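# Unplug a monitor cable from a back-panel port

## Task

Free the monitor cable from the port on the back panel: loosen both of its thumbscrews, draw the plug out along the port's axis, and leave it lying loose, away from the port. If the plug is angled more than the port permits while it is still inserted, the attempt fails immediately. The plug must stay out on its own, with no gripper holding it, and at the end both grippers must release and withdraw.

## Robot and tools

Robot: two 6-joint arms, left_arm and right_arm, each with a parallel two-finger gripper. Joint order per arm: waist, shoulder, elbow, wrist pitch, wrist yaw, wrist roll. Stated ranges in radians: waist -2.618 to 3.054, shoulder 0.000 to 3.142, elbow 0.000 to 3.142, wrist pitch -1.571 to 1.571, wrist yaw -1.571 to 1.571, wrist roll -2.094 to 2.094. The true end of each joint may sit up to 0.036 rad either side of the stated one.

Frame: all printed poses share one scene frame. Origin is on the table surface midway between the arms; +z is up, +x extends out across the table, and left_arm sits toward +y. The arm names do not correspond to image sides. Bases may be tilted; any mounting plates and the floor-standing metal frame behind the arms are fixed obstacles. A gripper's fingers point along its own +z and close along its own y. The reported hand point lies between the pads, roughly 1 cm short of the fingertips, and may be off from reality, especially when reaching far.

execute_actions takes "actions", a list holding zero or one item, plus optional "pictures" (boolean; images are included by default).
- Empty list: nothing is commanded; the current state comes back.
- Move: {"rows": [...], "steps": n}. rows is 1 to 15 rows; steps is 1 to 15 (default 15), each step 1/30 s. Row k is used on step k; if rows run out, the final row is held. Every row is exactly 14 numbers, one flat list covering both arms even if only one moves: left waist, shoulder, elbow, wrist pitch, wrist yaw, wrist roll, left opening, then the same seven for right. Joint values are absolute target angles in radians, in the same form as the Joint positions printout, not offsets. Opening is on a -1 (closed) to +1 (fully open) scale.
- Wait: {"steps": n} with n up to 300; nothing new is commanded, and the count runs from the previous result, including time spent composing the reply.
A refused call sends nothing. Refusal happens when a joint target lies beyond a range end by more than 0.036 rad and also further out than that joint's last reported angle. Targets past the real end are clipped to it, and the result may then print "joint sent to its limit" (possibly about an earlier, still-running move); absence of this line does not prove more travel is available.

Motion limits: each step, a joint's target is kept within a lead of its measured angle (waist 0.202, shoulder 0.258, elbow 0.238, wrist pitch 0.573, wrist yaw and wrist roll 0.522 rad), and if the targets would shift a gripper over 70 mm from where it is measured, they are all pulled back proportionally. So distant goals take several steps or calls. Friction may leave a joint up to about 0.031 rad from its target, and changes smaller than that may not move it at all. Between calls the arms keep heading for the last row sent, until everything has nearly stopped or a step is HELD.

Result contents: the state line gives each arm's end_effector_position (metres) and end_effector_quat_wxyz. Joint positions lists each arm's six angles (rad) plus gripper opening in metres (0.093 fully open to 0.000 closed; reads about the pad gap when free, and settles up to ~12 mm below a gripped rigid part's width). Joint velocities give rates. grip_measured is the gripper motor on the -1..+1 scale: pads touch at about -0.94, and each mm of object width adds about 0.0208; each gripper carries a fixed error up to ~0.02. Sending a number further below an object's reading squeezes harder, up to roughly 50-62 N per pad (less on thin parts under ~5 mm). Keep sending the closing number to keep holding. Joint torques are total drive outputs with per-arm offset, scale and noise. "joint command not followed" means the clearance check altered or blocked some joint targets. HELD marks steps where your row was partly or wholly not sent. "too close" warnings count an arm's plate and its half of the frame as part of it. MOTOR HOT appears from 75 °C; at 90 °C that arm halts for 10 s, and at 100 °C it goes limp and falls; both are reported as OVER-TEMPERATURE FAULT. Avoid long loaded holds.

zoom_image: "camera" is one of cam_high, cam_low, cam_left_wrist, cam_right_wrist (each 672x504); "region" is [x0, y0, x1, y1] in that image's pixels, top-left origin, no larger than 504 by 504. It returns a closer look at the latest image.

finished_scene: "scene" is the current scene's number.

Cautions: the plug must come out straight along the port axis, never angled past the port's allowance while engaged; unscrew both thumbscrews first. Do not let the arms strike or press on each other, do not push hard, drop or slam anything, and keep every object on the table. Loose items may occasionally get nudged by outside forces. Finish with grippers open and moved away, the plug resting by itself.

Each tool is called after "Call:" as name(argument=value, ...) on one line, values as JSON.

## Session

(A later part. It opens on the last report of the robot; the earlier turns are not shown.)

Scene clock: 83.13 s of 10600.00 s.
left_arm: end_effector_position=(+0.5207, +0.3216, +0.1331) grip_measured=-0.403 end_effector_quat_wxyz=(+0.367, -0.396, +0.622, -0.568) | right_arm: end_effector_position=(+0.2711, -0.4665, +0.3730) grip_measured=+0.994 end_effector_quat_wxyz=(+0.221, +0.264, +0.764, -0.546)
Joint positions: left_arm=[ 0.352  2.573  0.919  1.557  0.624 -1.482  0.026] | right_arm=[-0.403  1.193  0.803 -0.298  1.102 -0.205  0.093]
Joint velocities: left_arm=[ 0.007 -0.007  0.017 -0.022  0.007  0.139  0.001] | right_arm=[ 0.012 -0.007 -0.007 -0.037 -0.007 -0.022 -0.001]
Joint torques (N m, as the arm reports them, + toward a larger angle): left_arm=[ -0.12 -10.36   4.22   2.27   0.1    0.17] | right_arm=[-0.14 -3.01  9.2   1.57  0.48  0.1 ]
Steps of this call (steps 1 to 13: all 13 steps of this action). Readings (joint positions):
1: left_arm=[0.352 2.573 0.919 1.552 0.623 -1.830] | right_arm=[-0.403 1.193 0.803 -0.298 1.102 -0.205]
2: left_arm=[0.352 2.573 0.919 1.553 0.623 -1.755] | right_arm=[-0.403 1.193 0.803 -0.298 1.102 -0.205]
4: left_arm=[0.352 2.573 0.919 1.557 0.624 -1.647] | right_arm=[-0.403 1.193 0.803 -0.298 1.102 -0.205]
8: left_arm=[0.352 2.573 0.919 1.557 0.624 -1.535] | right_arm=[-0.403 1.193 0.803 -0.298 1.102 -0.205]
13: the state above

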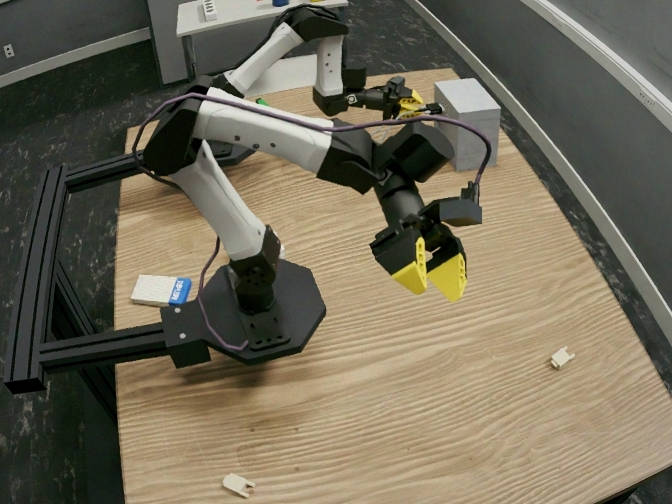

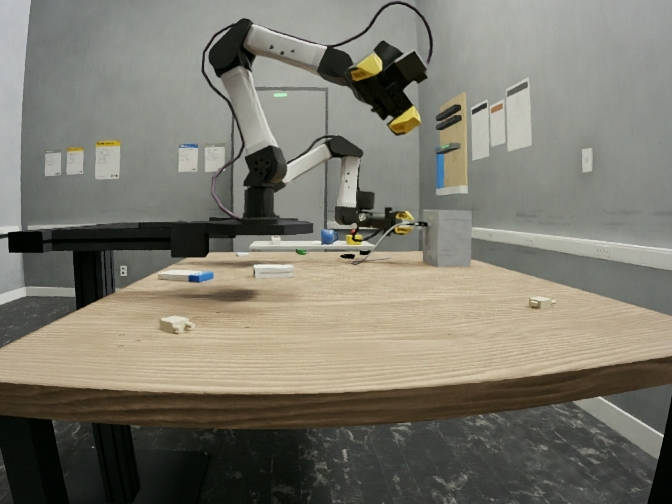

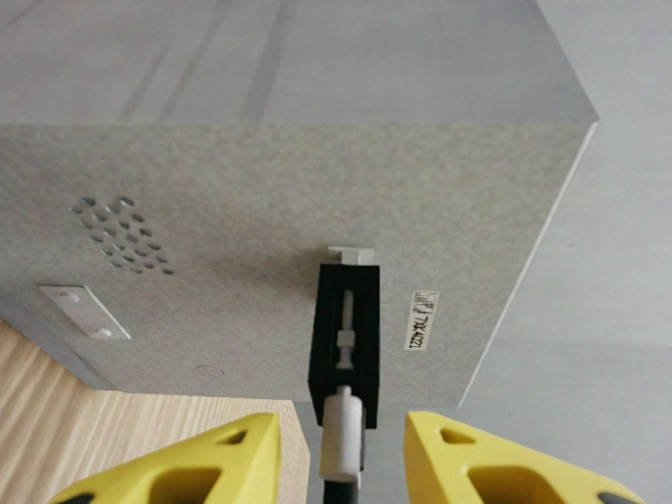

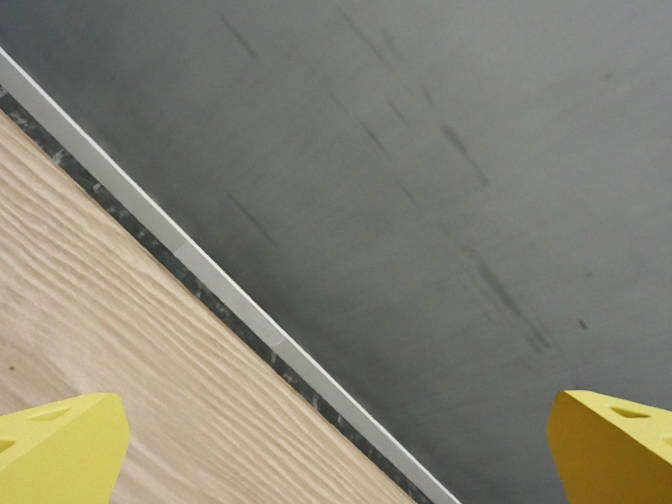

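Call:
execute_actions(actions=[{"rows":[[0.46,2.575,0.93,1.565,0.63,-1.45,-0.4,-0.4,1.2,0.8,-0.3,1.1,-0.2,1]],"steps":8}], pictures=false)

Call:
execute_actions(actions=[{"rows":[[0.46,2.1,0.55,1.55,0.5,0,-0.4,-0.4,1.2,0.8,-0.3,1.1,-0.2,1]]}], pictures=false)

Call:
execute_actions(actions=[{"rows":[[-0.3,2.1,0.55,1.55,-0.79,1.5,-0.4,-0.4,1.2,0.8,-0.3,1.1,-0.2,1]]}], pictures=false)

Call:
execute_actions(actions=[{"rows":[[-0.3,2.35,0.75,1.56,-0.79,1.5,-0.4,-0.4,1.2,0.8,-0.3,1.1,-0.2,1]]}], pictures=false)

Call:
execute_actions(actions=[{"rows":[[-0.3,2.5,0.9,1.56,-0.79,1.5,-0.4,-0.4,1.2,0.8,-0.3,1.1,-0.2,1],[-0.3,2.5,0.9,1.56,-0.79,1.5,-0.4,-0.4,1.2,0.8,-0.3,1.1,-0.2,1],[-0.27,2.58,0.97,1.56,-0.79,1.5,-0.4,-0.4,1.2,0.8,-0.3,1.1,-0.2,1],[-0.25,2.58,0.97,1.56,-0.79,1.5,-0.4,-0.4,1.2,0.8,-0.3,1.1,-0.2,1],[-0.22,2.62,1.01,1.56,-0.79,1.5,-0.4,-0.4,1.2,0.8,-0.3,1.1,-0.2,1]]}])

Scene clock: 93.87 s of 10600.00 s.
left_arm: end_effector_position=(+0.5170, +0.3810, +0.1321) grip_measured=-0.403 end_effector_quat_wxyz=(+0.407, -0.424, +0.604, -0.539) | right_arm: end_effector_position=(+0.2711, -0.4665, +0.3730) grip_measured=+0.994 end_effector_quat_wxyz=(+0.221, +0.264, +0.764, -0.546)
Joint positions: left_arm=[ 0.472  2.573  0.919  1.558  0.626 -1.457  0.026] | right_arm=[-0.403  1.193  0.803 -0.298  1.102 -0.205  0.093]
Joint velocities: left_arm=[ 0.012  0.002 -0.027  0.007 -0.007 -0.051  0.   ] | right_arm=[ 0.002  0.002 -0.002  0.037  0.051 -0.081 -0.   ]
Joint torques (N m, as the arm reports them, + toward a larger angle): left_arm=[ -1.04 -10.26   4.27   2.28   0.07   0.19] | right_arm=[ 0.06 -2.91  9.24  1.57  0.5   0.04]
Steps of this call (steps 1 to 30: the robot went on to your last target; steps 31 to 90: nothing new was sent; then 7.47 s passed at rest; steps 91 to 98: all 8 steps of this action). Readings (joint positions):
91: left_arm=[0.362 2.573 0.919 1.558 0.630 -1.457] | right_arm=[-0.403 1.193 0.803 -0.298 1.102 -0.205]
92: left_arm=[0.380 2.573 0.919 1.558 0.635 -1.457] | right_arm=[-0.403 1.193 0.803 -0.298 1.102 -0.205]
94: left_arm=[0.430 2.573 0.919 1.558 0.634 -1.457] | right_arm=[-0.403 1.193 0.803 -0.298 1.102 -0.205]
98: the state above

Scene clock: 94.37 s of 10600.00 s.
left_arm: end_effector_position=(+0.4700, +0.3825, +0.2597) grip_measured=-0.402 end_effector_quat_wxyz=(+0.706, +0.013, +0.696, -0.128) | right_arm: end_effector_position=(+0.2711, -0.4665, +0.3730) grip_measured=+0.994 end_effector_quat_wxyz=(+0.221, +0.264, +0.764, -0.546)
Joint positions: left_arm=[ 0.468  2.086  0.573  1.561  0.513 -0.163  0.026] | right_arm=[-0.403  1.193  0.803 -0.298  1.102 -0.205  0.093]
Joint velocities: left_arm=[ 0.002  0.012  0.002 -0.066 -0.037  1.018  0.001] | right_arm=[-0.002  0.002 -0.007  0.007  0.022  0.007  0.001]
Joint torques (N m, as the arm reports them, + toward a larger angle): left_arm=[-0.73 -6.97  2.4   2.01 -0.09  0.11] | right_arm=[ 0.   -2.93  9.28  1.59  0.55  0.02]
Steps of this call (steps 1 to 15: all 15 steps of this action). Readings (joint positions):
1: left_arm=[0.470 2.537 0.879 1.535 0.600 -1.375] | right_arm=[-0.403 1.193 0.803 -0.298 1.102 -0.205]
2: left_arm=[0.469 2.465 0.789 1.516 0.579 -1.276] | right_arm=[-0.403 1.193 0.803 -0.298 1.102 -0.205]
4: left_arm=[0.468 2.293 0.630 1.514 0.556 -1.081] | right_arm=[-0.403 1.193 0.803 -0.298 1.102 -0.205]
8: left_arm=[0.468 2.094 0.573 1.566 0.530 -0.682] | right_arm=[-0.403 1.193 0.803 -0.298 1.102 -0.205]
15: the state above

Scene clock: 94.87 s of 10600.00 s.
left_arm: end_effector_position=(+0.4520, +0.2195, +0.2611) grip_measured=-0.402 end_effector_quat_wxyz=(+0.545, +0.342, +0.613, +0.458) | right_arm: end_effector_position=(+0.2711, -0.4665, +0.3730) grip_measured=+0.994 end_effector_quat_wxyz=(+0.221, +0.264, +0.764, -0.546)
Joint positions: left_arm=[-0.319  2.086  0.572  1.557 -0.662  1.25   0.026] | right_arm=[-0.403  1.193  0.803 -0.298  1.102 -0.205  0.093]
Joint velocities: left_arm=[ 0.115  0.007  0.007 -0.037 -0.872  1.663  0.   ] | right_arm=[-0.002 -0.002  0.002 -0.081 -0.007 -0.037  0.001]
Joint torques (N m, as the arm reports them, + toward a larger angle): left_arm=[ 0.74 -6.87  2.47  2.04 -0.03  0.02] | right_arm=[ 0.11 -2.87  9.46  1.55  0.45  0.09]
Steps of this call (steps 1 to 15: all 15 steps of this action). Readings (joint positions):
1: left_arm=[0.442 2.086 0.572 1.561 0.423 -0.075] | right_arm=[-0.403 1.193 0.803 -0.298 1.102 -0.205]
2: left_arm=[0.389 2.086 0.572 1.560 0.310 0.024] | right_arm=[-0.403 1.193 0.803 -0.298 1.102 -0.205]
4: left_arm=[0.249 2.086 0.572 1.559 0.104 0.223] | right_arm=[-0.403 1.193 0.803 -0.298 1.102 -0.205]
8: left_arm=[-0.053 2.086 0.572 1.558 -0.295 0.621] | right_arm=[-0.403 1.193 0.803 -0.298 1.102 -0.205]
15: the state above

Scene clock: 95.37 s of 10600.00 s.
left_arm: end_effector_position=(+0.4733, +0.2300, +0.1858) grip_measured=-0.402 end_effector_quat_wxyz=(+0.410, +0.416, +0.605, +0.541) | right_arm: end_effector_position=(+0.2711, -0.4665, +0.3730) grip_measured=+0.994 end_effector_quat_wxyz=(+0.221, +0.264, +0.764, -0.546)
Joint positions: left_arm=[-0.305  2.361  0.733  1.549 -0.778  1.483  0.026] | right_arm=[-0.403  1.193  0.803 -0.298  1.102 -0.205  0.093]
Joint velocities: left_arm=[ 0.022 -0.007  0.022  0.007 -0.022  0.066 -0.001] | right_arm=[ 0.007  0.012  0.002 -0.007  0.022 -0.007 -0.001]
Joint torques (N m, as the arm reports them, + toward a larger angle): left_arm=[  0.43 -10.2    4.79   2.18  -0.13   0.06] | right_arm=[-0.14 -2.95  9.3   1.52  0.49  0.05]
Steps of this call (steps 1 to 15: all 15 steps of this action). Readings (joint positions):
1: left_arm=[-0.314 2.120 0.599 1.568 -0.695 1.297] | right_arm=[-0.403 1.193 0.803 -0.298 1.102 -0.205]
2: left_arm=[-0.309 2.185 0.661 1.568 -0.714 1.336] | right_arm=[-0.403 1.193 0.803 -0.298 1.102 -0.205]
4: left_arm=[-0.305 2.300 0.730 1.561 -0.733 1.392] | right_arm=[-0.403 1.193 0.803 -0.298 1.102 -0.205]
8: left_arm=[-0.305 2.361 0.733 1.535 -0.762 1.452] | right_arm=[-0.403 1.193 0.803 -0.298 1.102 -0.205]
15: the state above

Scene clock: 95.87 s of 10600.00 s.
left_arm: end_effector_position=(+0.5147, +0.2574, +0.1292) grip_measured=-0.402 end_effector_quat_wxyz=(+0.378, +0.390, +0.623, +0.563) | right_arm: end_effector_position=(+0.2711, -0.4665, +0.3730) grip_measured=+0.994 end_effector_quat_wxyz=(+0.221, +0.264, +0.764, -0.546)
Joint positions: left_arm=[-0.215  2.62   0.984  1.554 -0.789  1.491  0.026] | right_arm=[-0.403  1.193  0.803 -0.298  1.102 -0.205  0.093]
Joint velocities: left_arm=[-0.007 -0.012  0.012  0.007 -0.037  0.022  0.001] | right_arm=[-0.022  0.007 -0.012  0.007 -0.037 -0.051 -0.   ]
Joint torques (N m, as the arm reports them, + toward a larger angle): left_arm=[ -0.54 -10.82   5.49   2.21  -0.07   0.06] | right_arm=[ 0.14 -3.02  9.39  1.55  0.54  0.06]
Steps of this call (steps 1 to 15: all 15 steps of this action). Readings (joint positions):
1: left_arm=[-0.305 2.380 0.757 1.559 -0.787 1.485] | right_arm=[-0.403 1.193 0.803 -0.298 1.102 -0.205]
2: left_arm=[-0.305 2.417 0.810 1.565 -0.788 1.485] | right_arm=[-0.403 1.193 0.803 -0.298 1.102 -0.205]
4: left_arm=[-0.296 2.503 0.913 1.568 -0.784 1.487] | right_arm=[-0.403 1.193 0.803 -0.298 1.102 -0.205]
8: left_arm=[-0.234 2.609 0.984 1.557 -0.781 1.490] | right_arm=[-0.403 1.193 0.803 -0.298 1.102 -0.205]
15: the state above

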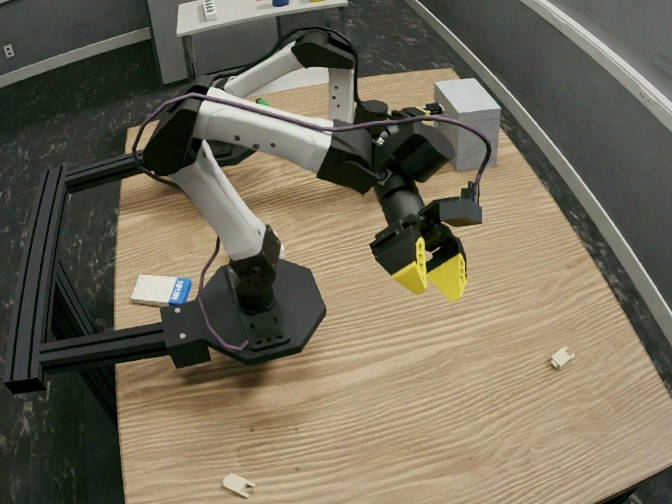

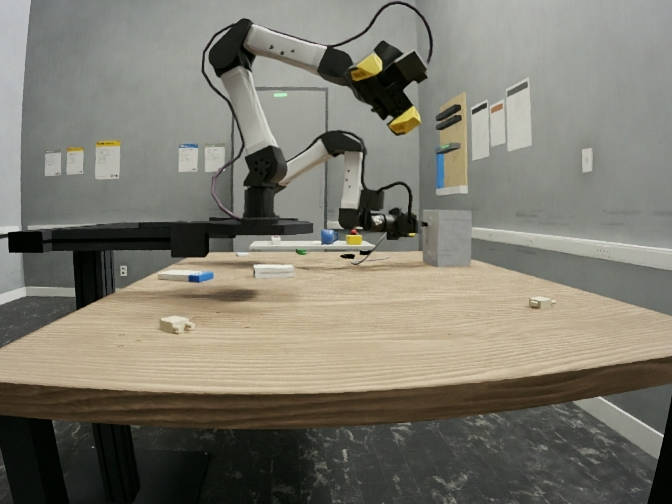

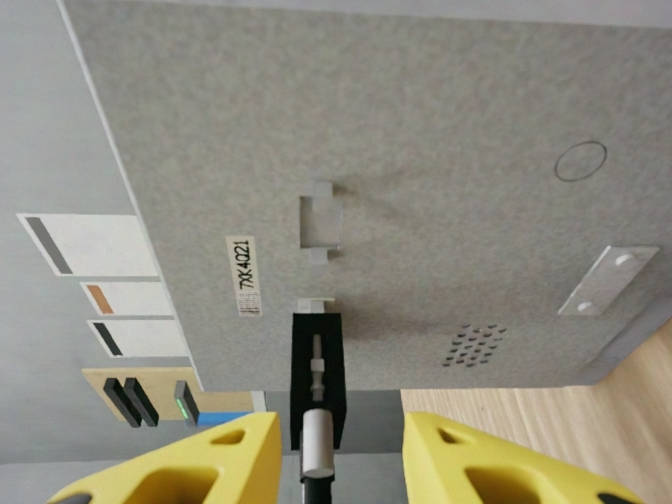

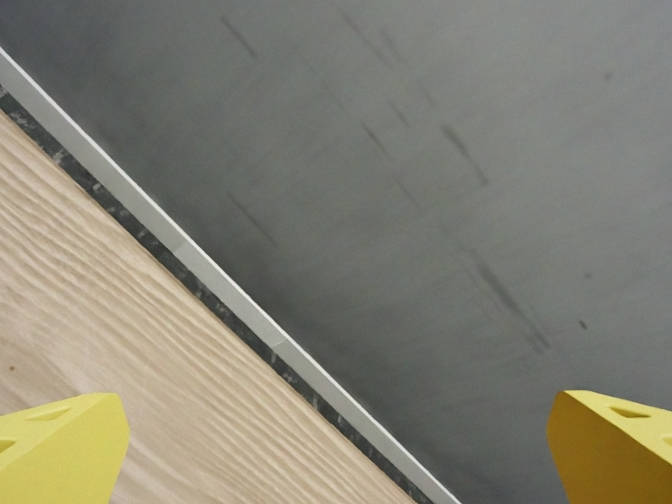

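Call:
execute_actions(actions=[{"rows":[[-0.2,2.594,1.0,1.565,-0.79,1.5,-0.4,-0.4,1.2,0.8,-0.3,1.1,-0.2,1],[-0.19,2.594,1.0,1.565,-0.79,1.5,-0.4,-0.4,1.2,0.8,-0.3,1.1,-0.2,1],[-0.18,2.594,1.0,1.565,-0.79,1.5,-0.4,-0.4,1.2,0.8,-0.3,1.1,-0.2,1],[-0.17,2.594,1.0,1.565,-0.79,1.5,-0.4,-0.4,1.2,0.8,-0.3,1.1,-0.2,1],[-0.155,2.594,1.0,1.565,-0.79,1.5,-0.4,-0.4,1.2,0.8,-0.3,1.1,-0.2,1]]}])

Call:
execute_actions(actions=[{"rows":[[-0.155,2.594,1.0,1.565,-0.79,0.8,-0.5,-0.4,1.2,0.8,-0.3,1.1,-0.2,1]]}])

Scene clock: 100.73 s of 10600.00 s.
left_arm: end_effector_position=(+0.5193, +0.2873, +0.1352) grip_measured=-0.402 end_effector_quat_wxyz=(+0.366, +0.366, +0.633, +0.576) | right_arm: end_effector_position=(+0.2711, -0.4665, +0.3730) grip_measured=+0.994 end_effector_quat_wxyz=(+0.221, +0.264, +0.764, -0.546)
Joint positions: left_arm=[-0.155  2.608  0.984  1.558 -0.789  1.491  0.026] | right_arm=[-0.403  1.193  0.803 -0.298  1.102 -0.205  0.093]
Joint velocities: left_arm=[ 0.002  0.012  0.007  0.037 -0.007 -0.022 -0.   ] | right_arm=[ 0.007 -0.002 -0.012 -0.007  0.022 -0.051  0.001]
Joint torques (N m, as the arm reports them, + toward a larger angle): left_arm=[ -0.13 -11.67   4.71   2.16  -0.03   0.07] | right_arm=[-0.18 -2.93  9.32  1.54  0.48  0.05]
Steps of this call (steps 1 to 15: the robot went on to your last target; steps 16 to 90: nothing new was sent; then 1.37 s passed at rest; steps 91 to 105: all 15 steps of this action). Readings (joint positions):
91: left_arm=[-0.214 2.619 0.984 1.554 -0.789 1.491] | right_arm=[-0.403 1.193 0.803 -0.298 1.102 -0.205]
92: left_arm=[-0.212 2.618 0.984 1.554 -0.789 1.491] | right_arm=[-0.403 1.193 0.803 -0.298 1.102 -0.205]
94: left_arm=[-0.201 2.613 0.984 1.555 -0.789 1.491] | right_arm=[-0.403 1.193 0.803 -0.298 1.102 -0.205]
98: left_arm=[-0.163 2.608 0.984 1.558 -0.789 1.491] | right_arm=[-0.403 1.193 0.803 -0.298 1.102 -0.205]
105: the state above

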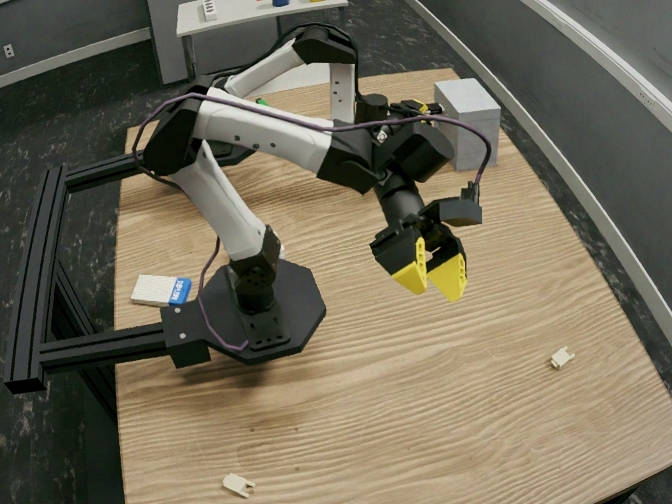

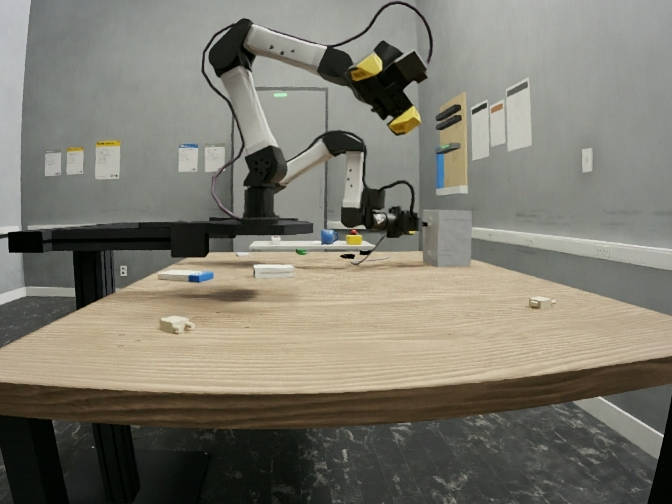

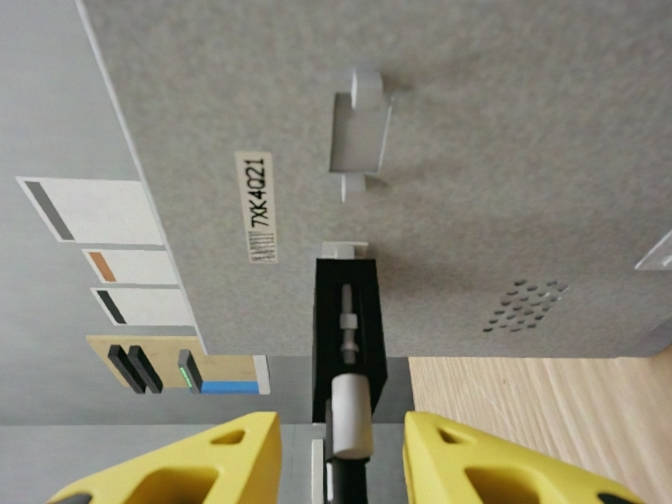

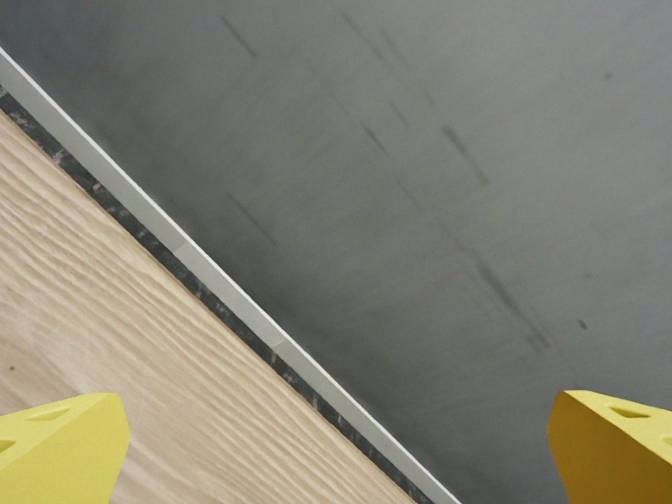

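Scene clock: 101.23 s of 10600.00 s.
left_arm: end_effector_position=(+0.5193, +0.2873, +0.1353) grip_measured=-0.497 end_effector_quat_wxyz=(+0.532, +0.142, +0.717, +0.427) | right_arm: end_effector_position=(+0.2711, -0.4665, +0.3730) grip_measured=+0.994 end_effector_quat_wxyz=(+0.221, +0.264, +0.764, -0.546)
Joint positions: left_arm=[-0.155  2.608  0.984  1.559 -0.789  0.835  0.021] | right_arm=[-0.403  1.193  0.803 -0.298  1.102 -0.205  0.093]
Joint velocities: left_arm=[-0.017 -0.007 -0.012  0.007  0.051 -0.154 -0.001] | right_arm=[-0.002  0.017 -0.002  0.022 -0.051 -0.081  0.   ]
Joint torques (N m, as the arm reports them, + toward a larger angle): left_arm=[ -0.09 -11.75   4.66   2.16  -0.03  -0.08] | right_arm=[ 0.15 -2.98  9.21  1.53  0.5   0.02]
Steps of this call (steps 1 to 15: all 15 steps of this action). Readings (joint positions):
1: left_arm=[-0.155 2.608 0.984 1.557 -0.789 1.409] | right_arm=[-0.403 1.193 0.803 -0.298 1.102 -0.205]
2: left_arm=[-0.155 2.608 0.984 1.558 -0.789 1.308] | right_arm=[-0.403 1.193 0.803 -0.298 1.102 -0.205]
4: left_arm=[-0.155 2.608 0.984 1.559 -0.789 1.130] | right_arm=[-0.403 1.193 0.803 -0.298 1.102 -0.205]
8: left_arm=[-0.155 2.608 0.984 1.559 -0.789 0.938] | right_arm=[-0.403 1.193 0.803 -0.298 1.102 -0.205]
15: the state above

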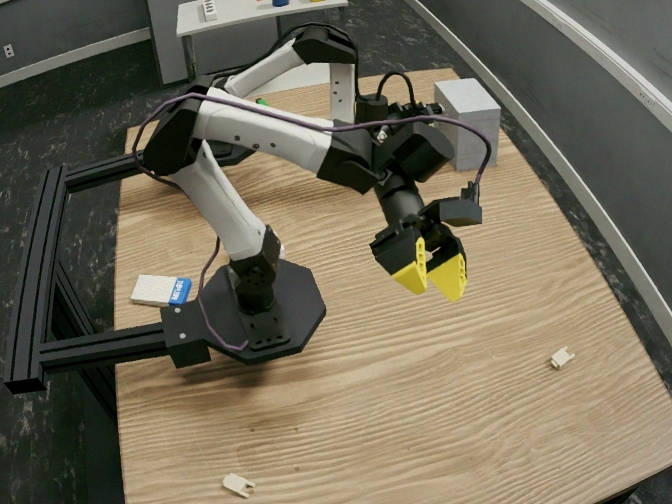

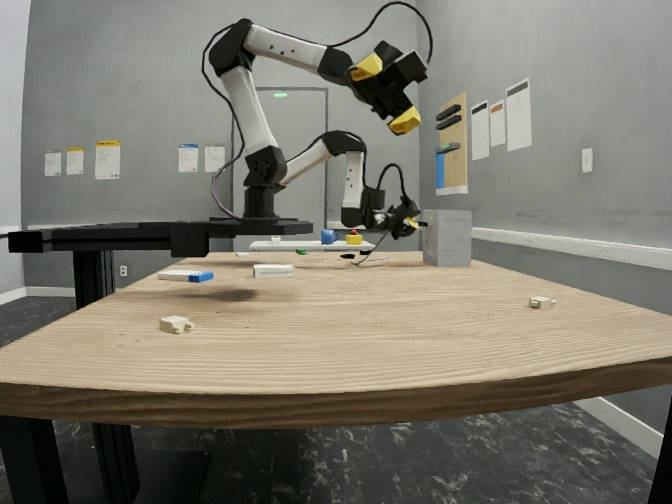

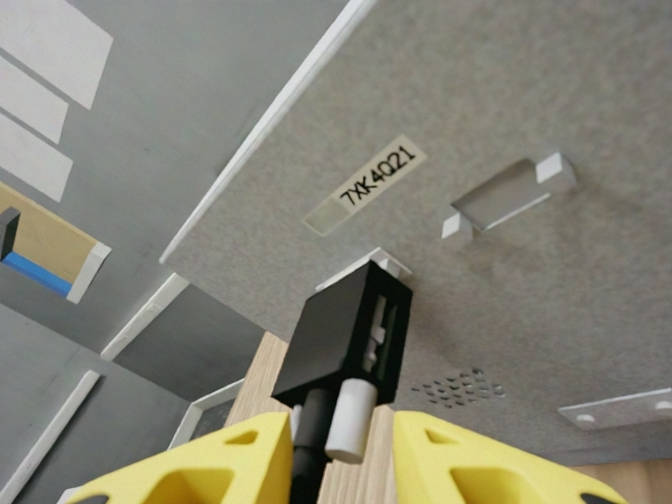

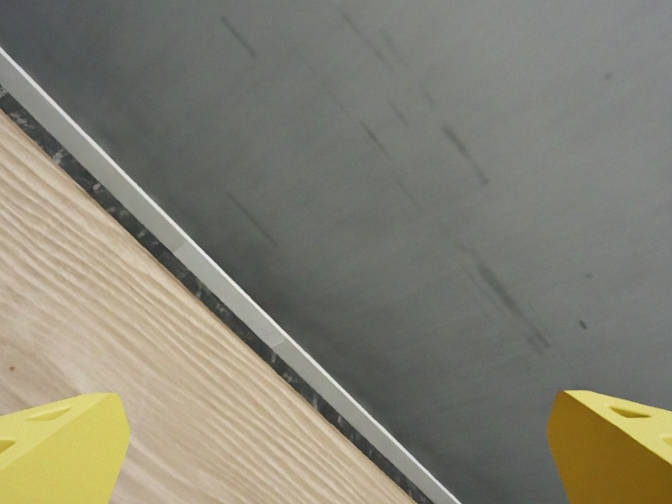

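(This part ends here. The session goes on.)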